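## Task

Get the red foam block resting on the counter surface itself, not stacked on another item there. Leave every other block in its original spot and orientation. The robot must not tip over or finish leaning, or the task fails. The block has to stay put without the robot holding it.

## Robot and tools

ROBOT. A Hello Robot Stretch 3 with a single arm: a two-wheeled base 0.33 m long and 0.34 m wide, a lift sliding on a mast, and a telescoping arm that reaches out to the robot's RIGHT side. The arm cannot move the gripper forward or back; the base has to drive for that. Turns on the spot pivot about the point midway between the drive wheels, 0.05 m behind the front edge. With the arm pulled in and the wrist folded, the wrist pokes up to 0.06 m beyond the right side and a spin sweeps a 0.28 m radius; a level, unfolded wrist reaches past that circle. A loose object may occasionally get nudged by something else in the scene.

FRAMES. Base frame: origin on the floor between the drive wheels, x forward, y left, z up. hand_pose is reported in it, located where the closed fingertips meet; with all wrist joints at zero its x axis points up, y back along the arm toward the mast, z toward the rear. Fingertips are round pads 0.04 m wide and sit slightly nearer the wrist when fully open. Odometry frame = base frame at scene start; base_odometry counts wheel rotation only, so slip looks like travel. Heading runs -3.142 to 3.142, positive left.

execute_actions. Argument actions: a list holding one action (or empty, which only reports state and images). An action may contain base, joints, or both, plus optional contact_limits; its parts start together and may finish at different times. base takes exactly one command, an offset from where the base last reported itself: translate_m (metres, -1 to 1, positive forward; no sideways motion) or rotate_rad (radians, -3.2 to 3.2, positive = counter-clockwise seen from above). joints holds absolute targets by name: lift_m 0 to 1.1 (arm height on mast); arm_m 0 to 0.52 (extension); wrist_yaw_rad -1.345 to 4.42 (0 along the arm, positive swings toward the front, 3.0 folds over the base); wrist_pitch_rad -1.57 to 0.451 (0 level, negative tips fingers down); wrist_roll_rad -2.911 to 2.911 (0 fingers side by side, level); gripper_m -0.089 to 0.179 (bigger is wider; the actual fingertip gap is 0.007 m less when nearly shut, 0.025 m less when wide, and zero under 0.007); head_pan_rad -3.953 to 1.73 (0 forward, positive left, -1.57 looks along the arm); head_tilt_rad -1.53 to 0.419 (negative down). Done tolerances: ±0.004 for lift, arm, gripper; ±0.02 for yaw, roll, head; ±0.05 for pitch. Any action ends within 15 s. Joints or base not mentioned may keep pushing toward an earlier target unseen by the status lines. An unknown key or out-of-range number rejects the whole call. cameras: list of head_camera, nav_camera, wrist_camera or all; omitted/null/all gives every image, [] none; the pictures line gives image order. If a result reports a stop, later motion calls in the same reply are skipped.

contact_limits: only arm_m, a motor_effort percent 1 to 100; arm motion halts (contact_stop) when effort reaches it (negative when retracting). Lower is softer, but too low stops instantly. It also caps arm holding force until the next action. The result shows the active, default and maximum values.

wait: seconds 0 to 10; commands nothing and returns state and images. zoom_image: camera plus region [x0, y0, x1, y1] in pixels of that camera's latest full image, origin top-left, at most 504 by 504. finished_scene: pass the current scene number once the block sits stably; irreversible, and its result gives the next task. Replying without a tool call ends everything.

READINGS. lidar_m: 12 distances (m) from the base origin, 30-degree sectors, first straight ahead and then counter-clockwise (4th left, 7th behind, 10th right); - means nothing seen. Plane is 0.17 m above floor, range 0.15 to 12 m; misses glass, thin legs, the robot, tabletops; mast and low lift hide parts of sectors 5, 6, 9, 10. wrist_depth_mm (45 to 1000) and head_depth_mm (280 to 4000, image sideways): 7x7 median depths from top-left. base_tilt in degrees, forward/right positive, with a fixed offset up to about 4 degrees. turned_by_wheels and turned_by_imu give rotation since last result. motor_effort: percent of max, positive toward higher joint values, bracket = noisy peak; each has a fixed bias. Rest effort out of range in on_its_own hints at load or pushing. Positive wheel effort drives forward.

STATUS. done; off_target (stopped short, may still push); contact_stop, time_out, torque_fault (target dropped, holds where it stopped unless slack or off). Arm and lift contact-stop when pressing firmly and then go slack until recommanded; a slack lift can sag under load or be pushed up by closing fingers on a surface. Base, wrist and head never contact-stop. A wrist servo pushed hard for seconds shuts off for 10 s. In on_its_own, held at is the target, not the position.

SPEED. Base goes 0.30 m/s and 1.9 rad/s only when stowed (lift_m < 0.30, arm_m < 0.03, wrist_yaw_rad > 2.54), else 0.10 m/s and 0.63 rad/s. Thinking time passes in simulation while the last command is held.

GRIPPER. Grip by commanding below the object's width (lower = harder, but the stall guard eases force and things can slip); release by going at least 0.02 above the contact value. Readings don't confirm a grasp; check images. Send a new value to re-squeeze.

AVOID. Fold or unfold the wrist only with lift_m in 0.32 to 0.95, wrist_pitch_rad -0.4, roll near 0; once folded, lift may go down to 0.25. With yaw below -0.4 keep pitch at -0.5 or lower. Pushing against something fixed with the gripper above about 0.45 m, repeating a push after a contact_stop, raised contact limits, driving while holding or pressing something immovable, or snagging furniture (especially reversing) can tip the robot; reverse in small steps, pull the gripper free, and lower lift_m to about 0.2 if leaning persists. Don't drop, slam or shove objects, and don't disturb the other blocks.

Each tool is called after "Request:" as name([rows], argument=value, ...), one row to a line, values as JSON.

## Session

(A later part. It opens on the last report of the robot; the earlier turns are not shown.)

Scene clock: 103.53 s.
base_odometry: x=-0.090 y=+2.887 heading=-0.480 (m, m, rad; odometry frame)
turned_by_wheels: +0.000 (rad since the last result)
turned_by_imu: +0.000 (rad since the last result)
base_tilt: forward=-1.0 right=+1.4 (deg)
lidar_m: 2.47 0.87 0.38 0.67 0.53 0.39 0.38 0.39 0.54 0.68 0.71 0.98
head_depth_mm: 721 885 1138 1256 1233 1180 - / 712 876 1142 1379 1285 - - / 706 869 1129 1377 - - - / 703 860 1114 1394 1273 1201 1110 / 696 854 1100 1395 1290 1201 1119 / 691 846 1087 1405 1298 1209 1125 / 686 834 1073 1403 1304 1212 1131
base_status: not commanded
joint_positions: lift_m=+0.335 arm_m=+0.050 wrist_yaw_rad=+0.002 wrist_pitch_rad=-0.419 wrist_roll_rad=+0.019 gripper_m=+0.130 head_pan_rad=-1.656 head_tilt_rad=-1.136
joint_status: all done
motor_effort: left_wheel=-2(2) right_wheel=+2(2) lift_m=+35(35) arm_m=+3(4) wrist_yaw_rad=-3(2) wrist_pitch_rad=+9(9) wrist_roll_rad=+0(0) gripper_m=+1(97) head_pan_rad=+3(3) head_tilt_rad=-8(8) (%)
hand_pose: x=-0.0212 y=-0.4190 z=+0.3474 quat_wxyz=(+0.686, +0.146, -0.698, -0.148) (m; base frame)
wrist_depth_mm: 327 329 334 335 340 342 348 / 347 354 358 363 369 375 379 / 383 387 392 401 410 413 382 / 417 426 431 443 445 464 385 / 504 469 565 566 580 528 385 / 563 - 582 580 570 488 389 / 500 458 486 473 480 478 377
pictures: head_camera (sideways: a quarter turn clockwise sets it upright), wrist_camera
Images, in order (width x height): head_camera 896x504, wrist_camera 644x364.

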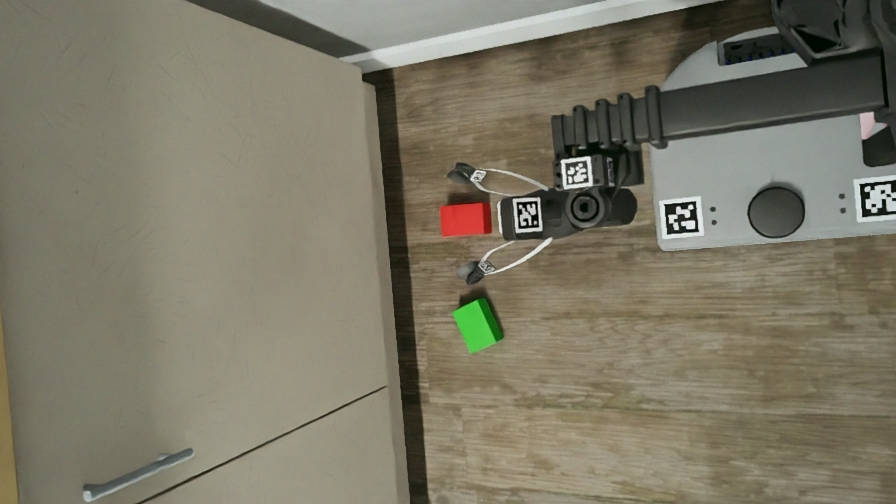

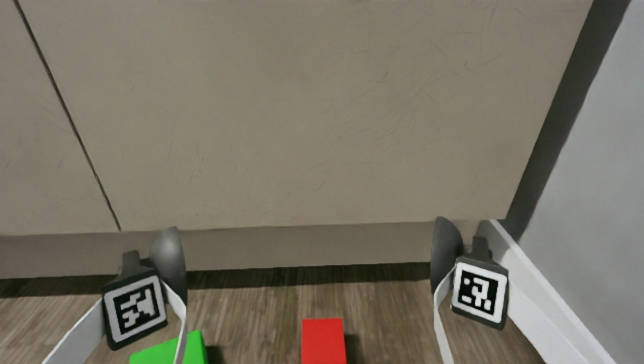

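Request:
execute_actions([
  {"base":{"translate_m":-0.02},"joints":{"wrist_pitch_rad":-0.8,"arm_m":0.19,"lift_m":0.2,"wrist_roll_rad":0}},
], cameras=["head_camera","wrist_camera"])

Scene clock: 113.40 s.
base_odometry: x=-0.108 y=+2.896 heading=-0.481 (m, m, rad; odometry frame)
turned_by_wheels: +0.000 (rad since the last result)
turned_by_imu: -0.001 (rad since the last result)
base_tilt: forward=-0.9 right=+1.9 (deg)
lidar_m: 2.48 0.87 0.39 0.67 0.50 0.37 0.36 0.37 0.51 0.68 0.70 0.98
head_depth_mm: 719 887 1101 1213 1228 1169 - / 714 878 1140 1377 1270 - - / 707 870 1126 1393 1257 - - / 702 857 1117 1405 1278 1191 1114 / 696 851 1098 1405 1292 1201 1120 / 692 845 1086 1403 1301 1206 1129 / 685 836 1076 1404 1308 1214 1130
base_status: done
joint_positions: lift_m=+0.200 arm_m=+0.190 wrist_yaw_rad=+0.000 wrist_pitch_rad=-0.809 wrist_roll_rad=+0.007 gripper_m=+0.130 head_pan_rad=-1.656 head_tilt_rad=-1.136
joint_status: all done
motor_effort: left_wheel=-2(8) right_wheel=+2(3) lift_m=+29(30) arm_m=+3(7) wrist_yaw_rad=-1(1) wrist_pitch_rad=+4(9) wrist_roll_rad=-2(2) gripper_m=+0(0) head_pan_rad=+2(2) head_tilt_rad=-8(9) (%)
hand_pose: x=-0.0215 y=-0.4941 z=+0.1369 quat_wxyz=(+0.648, +0.277, -0.652, -0.279) (m; base frame)
wrist_depth_mm: 241 242 244 246 250 253 258 / 342 343 349 353 359 366 349 / 384 388 390 393 400 402 348 / 346 351 353 358 364 367 348 / 265 308 315 276 322 326 323 / 249 - 286 255 292 298 297 / 259 255 261 264 264 263 272
pictures: head_camera (sideways: a quarter turn clockwise sets it upright), wrist_camera
Images, in order (width x height): head_camera 896x504, wrist_camera 644x364.

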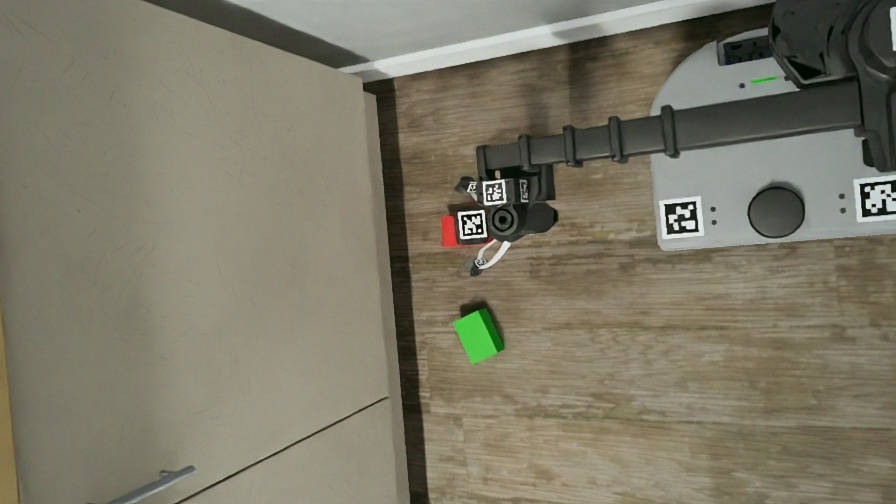

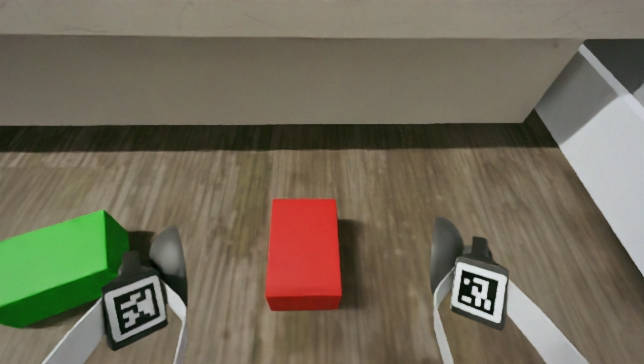

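Request:
execute_actions([
  {"joints":{"arm_m":0.228,"lift_m":0.105}},
], cameras=["head_camera","wrist_camera"])

Scene clock: 121.13 s.
base_odometry: x=-0.108 y=+2.896 heading=-0.481 (m, m, rad; odometry frame)
turned_by_wheels: +0.000 (rad since the last result)
turned_by_imu: -0.001 (rad since the last result)
base_tilt: forward=-1.1 right=+1.6 (deg)
lidar_m: 2.47 0.87 0.39 0.67 0.50 0.37 0.36 0.37 0.51 0.68 0.71 0.98
head_depth_mm: 718 889 1104 1211 1225 1172 - / 713 876 1140 1369 1273 - - / 706 867 1125 1389 1266 - - / 701 858 1111 1400 1280 1191 1111 / 697 850 1102 1398 1293 1200 1122 / 691 842 1088 1405 1301 1204 1125 / 686 839 1074 1407 1304 1208 1131
base_status: not commanded
joint_positions: lift_m=+0.105 arm_m=+0.228 wrist_yaw_rad=+0.000 wrist_pitch_rad=-0.809 wrist_roll_rad=+0.007 gripper_m=+0.130 head_pan_rad=-1.656 head_tilt_rad=-1.136
joint_status: all done
motor_effort: left_wheel=-2(2) right_wheel=+2(2) lift_m=+30(26) arm_m=+4(6) wrist_yaw_rad=+0(1) wrist_pitch_rad=+4(5) wrist_roll_rad=-2(2) gripper_m=+1(0) head_pan_rad=+2(2) head_tilt_rad=-9(8) (%)
hand_pose: x=-0.0215 y=-0.5320 z=+0.0418 quat_wxyz=(+0.648, +0.278, -0.652, -0.279) (m; base frame)
wrist_depth_mm: 261 263 265 269 269 276 276 / 290 291 294 299 305 310 315 / 266 267 271 274 279 284 286 / 235 238 235 187 243 248 250 / 207 215 210 168 219 221 223 / 190 - 186 151 196 203 201 / 177 173 174 171 179 179 185
pictures: head_camera (sideways: a quarter turn clockwise sets it upright), wrist_camera
Images, in order (width x height): head_camera 896x504, wrist_camera 644x364.

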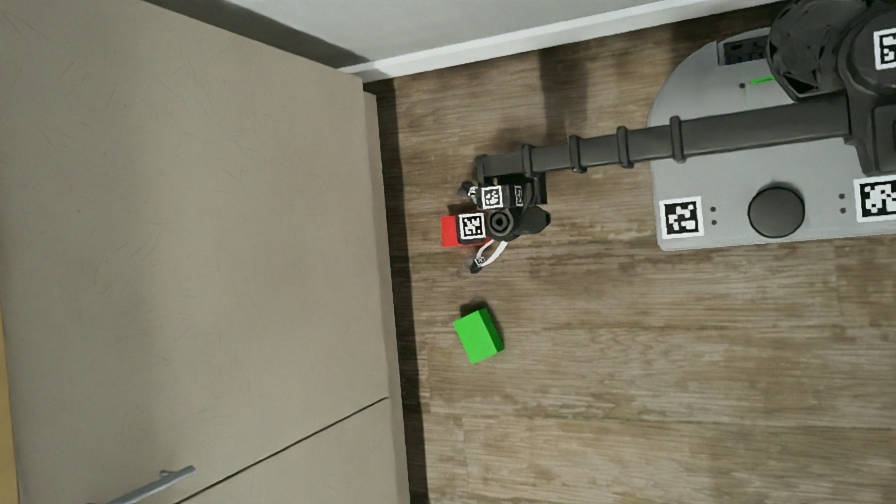

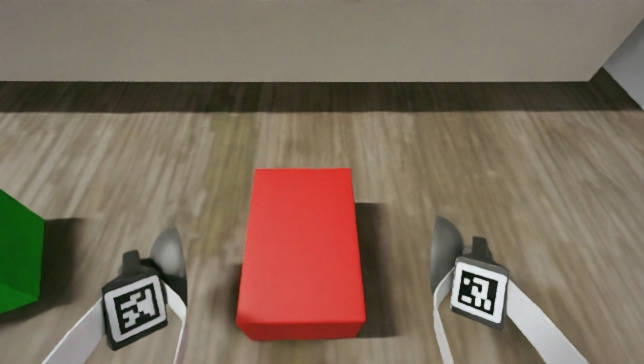

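Request:
execute_actions([
  {"joints":{"arm_m":0.238,"lift_m":0.088,"gripper_m":0.1}},
], cameras=["wrist_camera"])

Request:
execute_actions([
  {"joints":{"gripper_m":0.03}},
], cameras=["wrist_camera"])

Scene clock: 129.57 s.
base_odometry: x=-0.108 y=+2.896 heading=-0.481 (m, m, rad; odometry frame)
turned_by_wheels: +0.000 (rad since the last result)
turned_by_imu: -0.001 (rad since the last result)
base_tilt: forward=-1.0 right=+1.8 (deg)
lidar_m: 2.48 0.87 0.39 0.67 0.50 0.37 0.36 0.37 0.51 0.68 0.71 0.98
head_depth_mm: 719 888 1104 1208 1222 1172 - / 712 875 1144 1374 1276 - - / 706 867 1126 1402 1266 - - / 700 860 1116 1404 1283 1193 1109 / 696 851 1099 1402 1288 1200 1120 / 691 844 1090 1404 1302 1210 1131 / 686 838 1073 1397 1305 1210 1131
base_status: not commanded
joint_positions: lift_m=+0.088 arm_m=+0.238 wrist_yaw_rad=+0.000 wrist_pitch_rad=-0.809 wrist_roll_rad=+0.007 gripper_m=+0.100 head_pan_rad=-1.656 head_tilt_rad=-1.136
joint_status: all done
motor_effort: left_wheel=-2(2) right_wheel=+2(2) lift_m=+30(30) arm_m=+4(3) wrist_yaw_rad=+0(1) wrist_pitch_rad=+4(5) wrist_roll_rad=-2(2) gripper_m=-1(96) head_pan_rad=+2(3) head_tilt_rad=-9(9) (%)
hand_pose: x=-0.0215 y=-0.5420 z=+0.0248 quat_wxyz=(+0.648, +0.278, -0.652, -0.280) (m; base frame)
wrist_depth_mm: 251 253 256 258 260 266 267 / 269 276 279 282 286 290 294 / 243 245 247 252 254 259 261 / 216 217 214 166 223 227 227 / 193 194 154 149 203 201 203 / 174 176 135 134 177 183 183 / 160 159 145 127 164 164 167
pictures: wrist_camera
Images, in order (width x height): wrist_camera 644x364.

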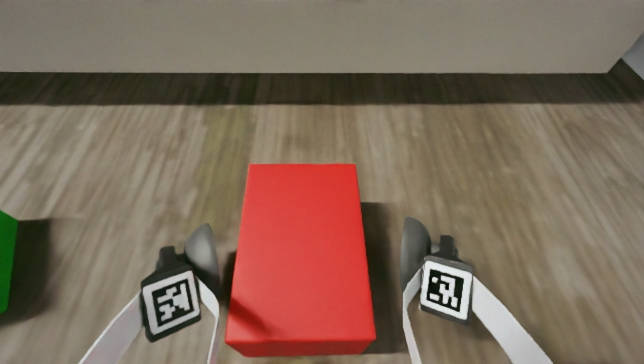

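Scene clock: 130.77 s.
base_odometry: x=-0.108 y=+2.896 heading=-0.481 (m, m, rad; odometry frame)
turned_by_wheels: +0.000 (rad since the last result)
turned_by_imu: +0.000 (rad since the last result)
base_tilt: forward=-1.0 right=+1.5 (deg)
lidar_m: 2.48 0.87 0.39 0.67 0.50 0.37 0.36 0.37 0.51 0.68 0.71 0.97
head_depth_mm: 718 886 1104 1206 1224 1182 - / 710 877 1145 1370 1271 - - / 708 866 1122 1400 1269 - - / 701 860 1109 1406 1281 1196 1117 / 695 851 1101 1401 1287 1204 1123 / 689 844 1086 1406 1295 1207 1131 / 685 836 1071 1396 1299 1210 1126
base_status: not commanded
joint_positions: lift_m=+0.088 arm_m=+0.238 wrist_yaw_rad=+0.000 wrist_pitch_rad=-0.810 wrist_roll_rad=+0.007 gripper_m=+0.031 head_pan_rad=-1.656 head_tilt_rad=-1.136
joint_status: all done
motor_effort: left_wheel=-2(2) right_wheel=+2(2) lift_m=+30(29) arm_m=+4(4) wrist_yaw_rad=-1(0) wrist_pitch_rad=+5(5) wrist_roll_rad=-2(2) gripper_m=-16(99) head_pan_rad=+1(2) head_tilt_rad=-9(8) (%)
hand_pose: x=-0.0215 y=-0.5419 z=+0.0247 quat_wxyz=(+0.648, +0.278, -0.652, -0.280) (m; base frame)
wrist_depth_mm: 250 252 256 258 261 265 268 / 272 271 279 281 285 288 293 / 243 245 246 252 254 255 260 / 214 216 214 163 223 225 228 / 192 194 191 146 200 201 203 / 174 175 131 132 180 182 184 / 160 160 156 124 162 166 167
pictures: wrist_camera
Images, in order (width x height): wrist_camera 644x364.

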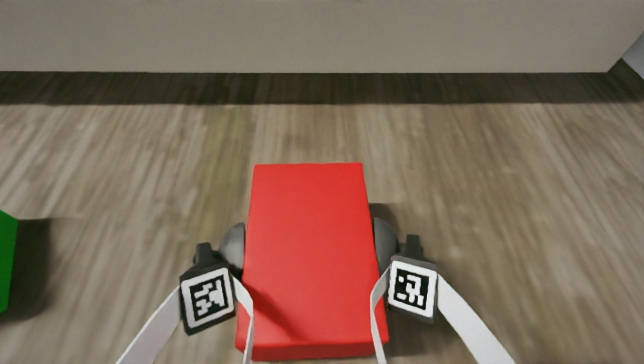

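Request:
execute_actions([
  {"joints":{"lift_m":1.03,"gripper_m":0.015,"head_tilt_rad":-0.6,"head_pan_rad":-1.5}},
])

Scene clock: 142.90 s.
base_odometry: x=-0.108 y=+2.896 heading=-0.481 (m, m, rad; odometry frame)
turned_by_wheels: +0.000 (rad since the last result)
turned_by_imu: -0.002 (rad since the last result)
base_tilt: forward=-0.8 right=+1.7 (deg)
lidar_m: 2.47 0.87 0.39 0.67 0.50 0.37 0.36 0.37 0.51 0.68 0.70 0.98
head_depth_mm: 1974 - 785 755 869 1026 1205 / 3440 - - 776 880 1041 1210 / 3507 3507 878 785 897 1062 1240 / 3565 3828 887 787 911 1080 1250 / 3503 3794 896 797 923 1101 1251 / 3544 3830 905 808 941 1121 1255 / 3565 3877 912 822 956 1141 1268
base_status: not commanded
joint_positions: lift_m=+1.030 arm_m=+0.238 wrist_yaw_rad=+0.000 wrist_pitch_rad=-0.811 wrist_roll_rad=+0.007 gripper_m=+0.016 head_pan_rad=-1.507 head_tilt_rad=-0.606
joint_status: all done
motor_effort: left_wheel=-2(2) right_wheel=+2(2) lift_m=+36(36) arm_m=+3(4) wrist_yaw_rad=+0(0) wrist_pitch_rad=+6(6) wrist_roll_rad=-2(2) gripper_m=-21(85) head_pan_rad=+2(15) head_tilt_rad=+3(40) (%)
hand_pose: x=-0.0215 y=-0.5416 z=+0.9662 quat_wxyz=(+0.648, +0.278, -0.652, -0.280) (m; base frame)
wrist_depth_mm: 382 387 395 400 405 430 361 / 327 332 334 339 344 349 346 / 285 288 290 296 297 301 312 / 286 292 282 162 309 354 333 / 413 421 387 145 433 471 367 / 578 596 131 131 - 533 366 / 966 956 957 124 896 501 364
pictures: head_camera (sideways: a quarter turn clockwise sets it upright), nav_camera (sideways: a quarter turn counterclockwise sets it upright), wrist_camera
Images, in order (width x height): head_camera 896x504, nav_camera 672x504, wrist_camera 644x364.

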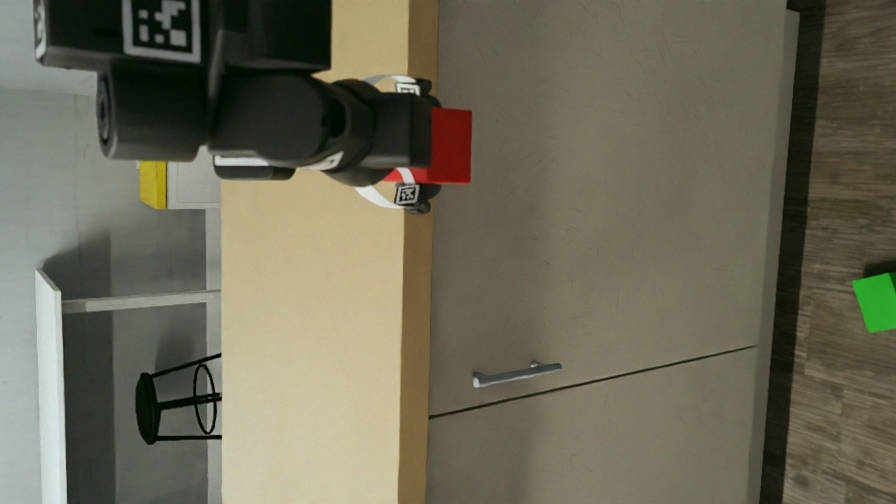

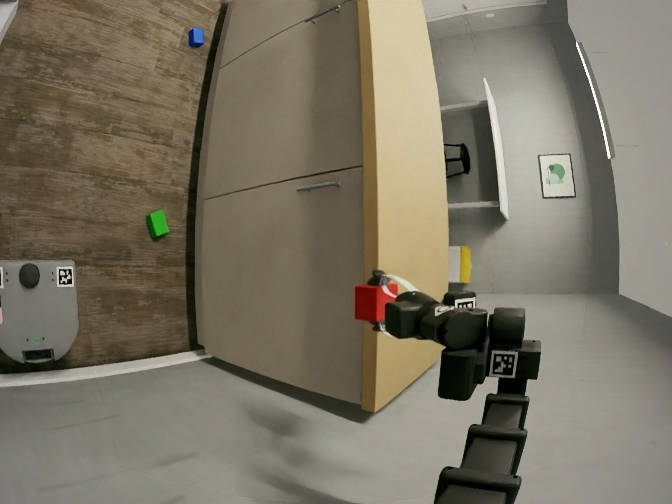

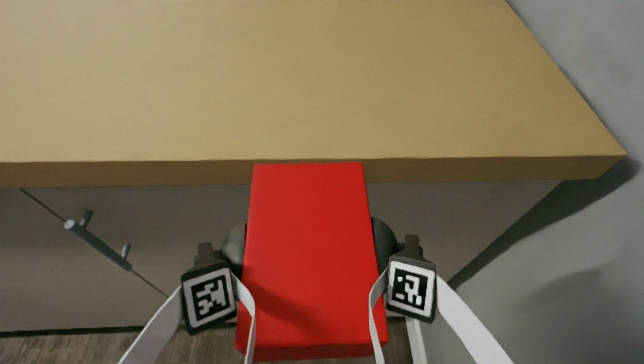

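Request:
execute_actions([
  {"joints":{"lift_m":1.035,"arm_m":0.5}},
], cameras=["head_camera","wrist_camera"])

Scene clock: 147.83 s.
base_odometry: x=-0.108 y=+2.896 heading=-0.481 (m, m, rad; odometry frame)
turned_by_wheels: +0.000 (rad since the last result)
turned_by_imu: -0.001 (rad since the last result)
base_tilt: forward=-0.8 right=+1.7 (deg)
lidar_m: 2.47 0.87 0.39 0.67 0.50 0.37 0.36 0.37 0.51 0.68 0.71 0.98
head_depth_mm: - 1635 859 754 868 1025 1209 / - 2798 828 764 881 1040 1215 / 3527 3487 799 776 897 1061 1245 / 3577 3810 885 784 910 1080 1244 / 3567 3787 895 798 926 1105 1256 / 3561 3834 903 805 938 1124 1262 / 3567 3897 912 819 957 1146 1266
base_status: not commanded
joint_positions: lift_m=+1.035 arm_m=+0.500 wrist_yaw_rad=+0.000 wrist_pitch_rad=-0.811 wrist_roll_rad=+0.007 gripper_m=+0.016 head_pan_rad=-1.507 head_tilt_rad=-0.606
joint_status: all done
motor_effort: left_wheel=-2(2) right_wheel=+2(2) lift_m=+36(37) arm_m=+4(0) wrist_yaw_rad=+0(0) wrist_pitch_rad=+6(6) wrist_roll_rad=-2(2) gripper_m=-21(22) head_pan_rad=+2(3) head_tilt_rad=+3(4) (%)
hand_pose: x=-0.0216 y=-0.8036 z=+0.9712 quat_wxyz=(+0.648, +0.278, -0.652, -0.280) (m; base frame)
wrist_depth_mm: 384 394 405 412 417 434 367 / 331 336 340 344 352 356 350 / 290 293 295 300 303 306 323 / 256 258 254 162 268 270 273 / 230 232 229 145 242 241 244 / 208 211 132 131 - 219 219 / 191 192 186 123 193 199 200
pictures: head_camera (sideways: a quarter turn clockwise sets it upright), wrist_camera
Images, in order (width x height): head_camera 896x504, wrist_camera 644x364.

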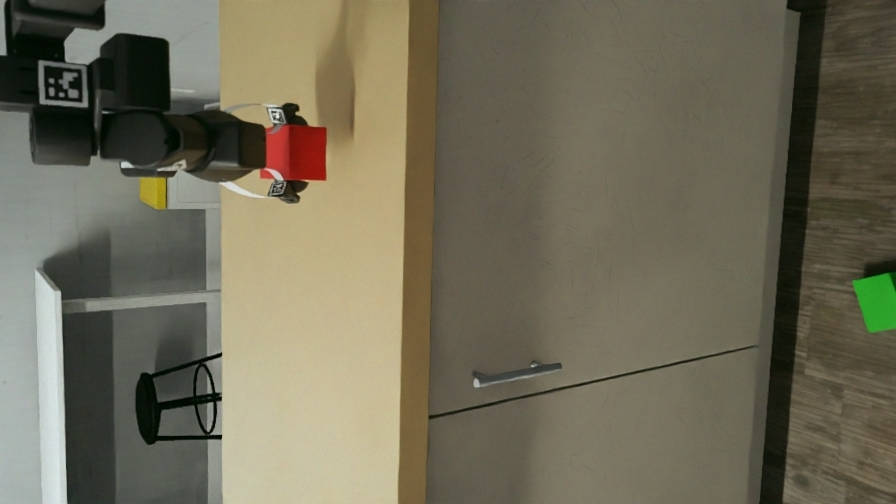

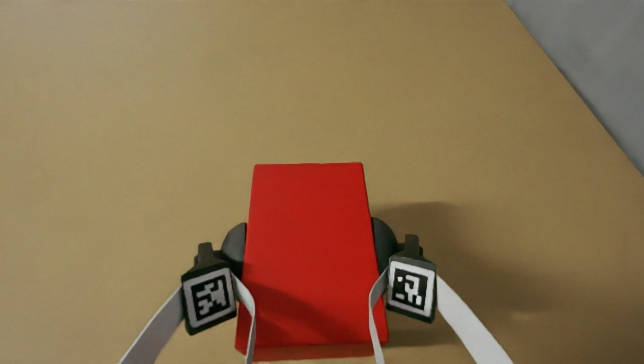

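Request:
execute_actions([
  {"joints":{"lift_m":0.999}},
], cameras=["wrist_camera"])

Request:
execute_actions([
  {"joints":{"gripper_m":0.12}},
], cameras=["wrist_camera"])

Request:
execute_actions([
  {"joints":{"lift_m":1.07}},
])

Scene clock: 151.97 s.
base_odometry: x=-0.108 y=+2.896 heading=-0.481 (m, m, rad; odometry frame)
turned_by_wheels: +0.000 (rad since the last result)
turned_by_imu: -0.001 (rad since the last result)
base_tilt: forward=-1.0 right=+1.6 (deg)
lidar_m: 2.47 0.87 0.39 0.67 0.50 0.37 0.36 0.37 0.51 0.68 0.71 0.98
head_depth_mm: 1987 1347 857 754 869 1018 1207 / 3440 - 826 765 881 1043 1213 / 3528 3478 796 775 896 1058 1238 / 3569 3876 887 787 907 1082 1250 / 3500 3817 895 798 926 1098 1257 / 3568 3850 902 806 941 1123 1256 / 3592 3890 910 821 954 1147 1266
base_status: not commanded
joint_positions: lift_m=+0.999 arm_m=+0.500 wrist_yaw_rad=+0.000 wrist_pitch_rad=-0.811 wrist_roll_rad=+0.007 gripper_m=+0.016 head_pan_rad=-1.507 head_tilt_rad=-0.606
joint_status: all done
motor_effort: left_wheel=-2(2) right_wheel=+2(2) lift_m=+29(32) arm_m=+4(3) wrist_yaw_rad=+1(0) wrist_pitch_rad=+6(6) wrist_roll_rad=-2(2) gripper_m=-21(21) head_pan_rad=+2(2) head_tilt_rad=+3(3) (%)
hand_pose: x=-0.0216 y=-0.8036 z=+0.9354 quat_wxyz=(+0.648, +0.278, -0.652, -0.280) (m; base frame)
wrist_depth_mm: 325 329 335 340 348 355 350 / 276 282 284 288 294 298 310 / 242 244 248 250 254 256 261 / 214 214 213 163 222 225 229 / 192 194 191 145 202 201 203 / 174 176 132 131 - 182 184 / 160 160 156 124 162 166 167
pictures: wrist_camera
Images, in order (width x height): wrist_camera 644x364.

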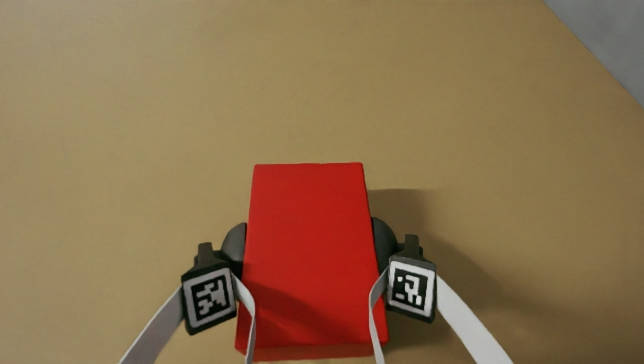

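Scene clock: 153.50 s.
base_odometry: x=-0.108 y=+2.896 heading=-0.481 (m, m, rad; odometry frame)
turned_by_wheels: +0.000 (rad since the last result)
turned_by_imu: +0.000 (rad since the last result)
base_tilt: forward=-1.0 right=+1.6 (deg)
lidar_m: 2.48 0.87 0.39 0.67 0.50 0.37 0.36 0.37 0.51 0.68 0.71 0.98
head_depth_mm: 1991 1343 859 755 866 1020 1205 / 3410 - 825 764 880 1037 1210 / 3551 3461 794 774 893 1061 1238 / 3579 3869 886 785 909 1078 1243 / 3486 3837 895 795 925 1099 1256 / 3549 3834 906 806 941 1123 1260 / 3528 3914 913 820 956 1143 1261
base_status: not commanded
joint_positions: lift_m=+0.999 arm_m=+0.500 wrist_yaw_rad=+0.000 wrist_pitch_rad=-0.811 wrist_roll_rad=+0.007 gripper_m=+0.120 head_pan_rad=-1.507 head_tilt_rad=-0.606
joint_status: all done
motor_effort: left_wheel=-2(2) right_wheel=+1(2) lift_m=+29(29) arm_m=+4(4) wrist_yaw_rad=+0(0) wrist_pitch_rad=+6(6) wrist_roll_rad=-2(2) gripper_m=+1(96) head_pan_rad=+2(3) head_tilt_rad=+3(3) (%)
hand_pose: x=-0.0216 y=-0.8036 z=+0.9354 quat_wxyz=(+0.648, +0.278, -0.652, -0.280) (m; base frame)
wrist_depth_mm: 325 329 333 340 350 354 352 / 276 281 283 289 293 295 312 / 241 244 247 250 254 256 260 / 215 216 214 166 223 227 225 / 193 196 192 148 200 202 203 / 175 177 170 134 176 184 184 / 162 158 157 127 163 164 167
pictures: wrist_camera
Images, in order (width x height): wrist_camera 644x364.

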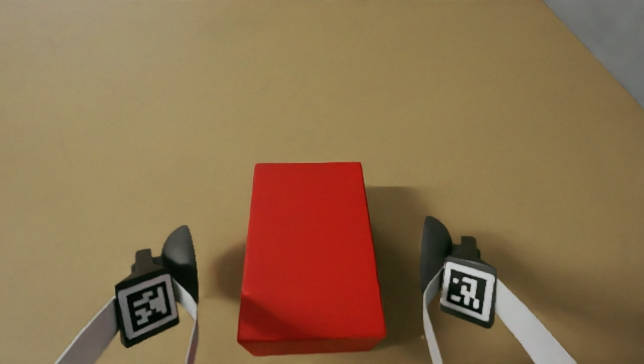

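Scene clock: 154.97 s.
base_odometry: x=-0.108 y=+2.896 heading=-0.481 (m, m, rad; odometry frame)
turned_by_wheels: +0.000 (rad since the last result)
turned_by_imu: +0.000 (rad since the last result)
base_tilt: forward=-1.0 right=+1.6 (deg)
lidar_m: 2.47 0.87 0.39 0.67 0.50 0.37 0.36 0.37 0.51 0.68 0.71 0.97
head_depth_mm: 1759 1708 860 755 869 1025 1207 / - 2807 831 765 884 1041 1216 / 3473 3479 812 775 897 1060 1242 / 3537 3854 891 785 910 1080 1248 / 3532 3809 893 796 926 1099 1249 / 3539 3875 904 805 941 1123 1261 / 3591 3939 913 821 955 1145 1261
base_status: not commanded
joint_positions: lift_m=+1.070 arm_m=+0.500 wrist_yaw_rad=+0.000 wrist_pitch_rad=-0.811 wrist_roll_rad=+0.007 gripper_m=+0.120 head_pan_rad=-1.507 head_tilt_rad=-0.606
joint_status: all done
motor_effort: left_wheel=-2(2) right_wheel=+2(2) lift_m=+36(39) arm_m=+4(4) wrist_yaw_rad=+0(0) wrist_pitch_rad=+6(6) wrist_roll_rad=-2(2) gripper_m=+1(0) head_pan_rad=+3(2) head_tilt_rad=+3(3) (%)
hand_pose: x=-0.0216 y=-0.8036 z=+1.0062 quat_wxyz=(+0.648, +0.278, -0.652, -0.280) (m; base frame)
wrist_depth_mm: 451 459 470 474 478 491 364 / 384 390 396 404 408 420 365 / 333 338 345 347 353 356 351 / 296 302 306 306 311 313 323 / 266 273 271 226 278 279 282 / 241 244 244 205 250 256 256 / 223 219 226 187 227 228 233
pictures: head_camera (sideways: a quarter turn clockwise sets it upright), nav_camera (sideways: a quarter turn counterclockwise sets it upright), wrist_camera
Images, in order (width x height): head_camera 896x504, nav_camera 672x504, wrist_camera 644x364.

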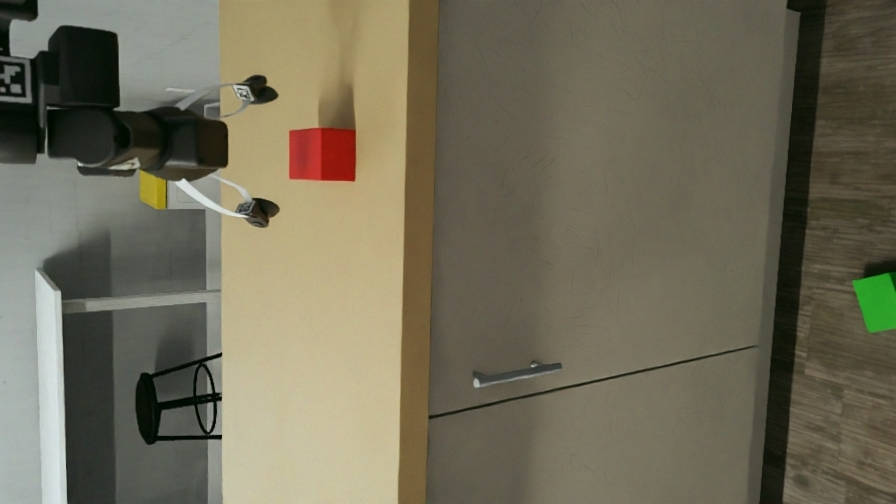

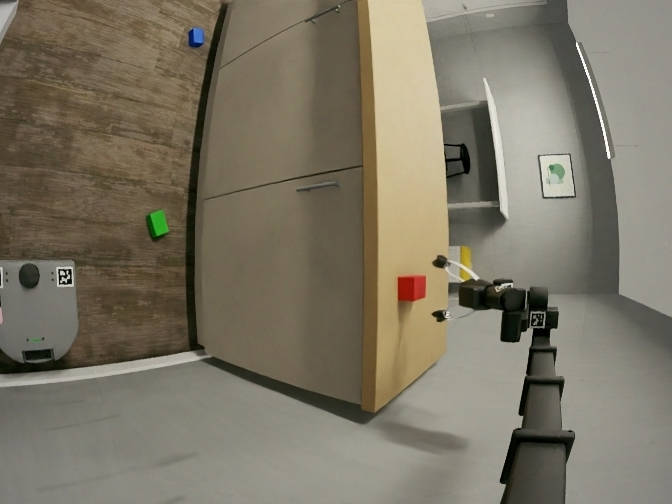

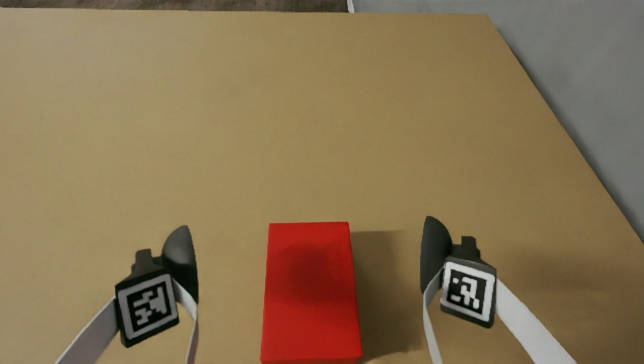

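Request:
finished_scene(scene=1)

The scene is finished: the task was done.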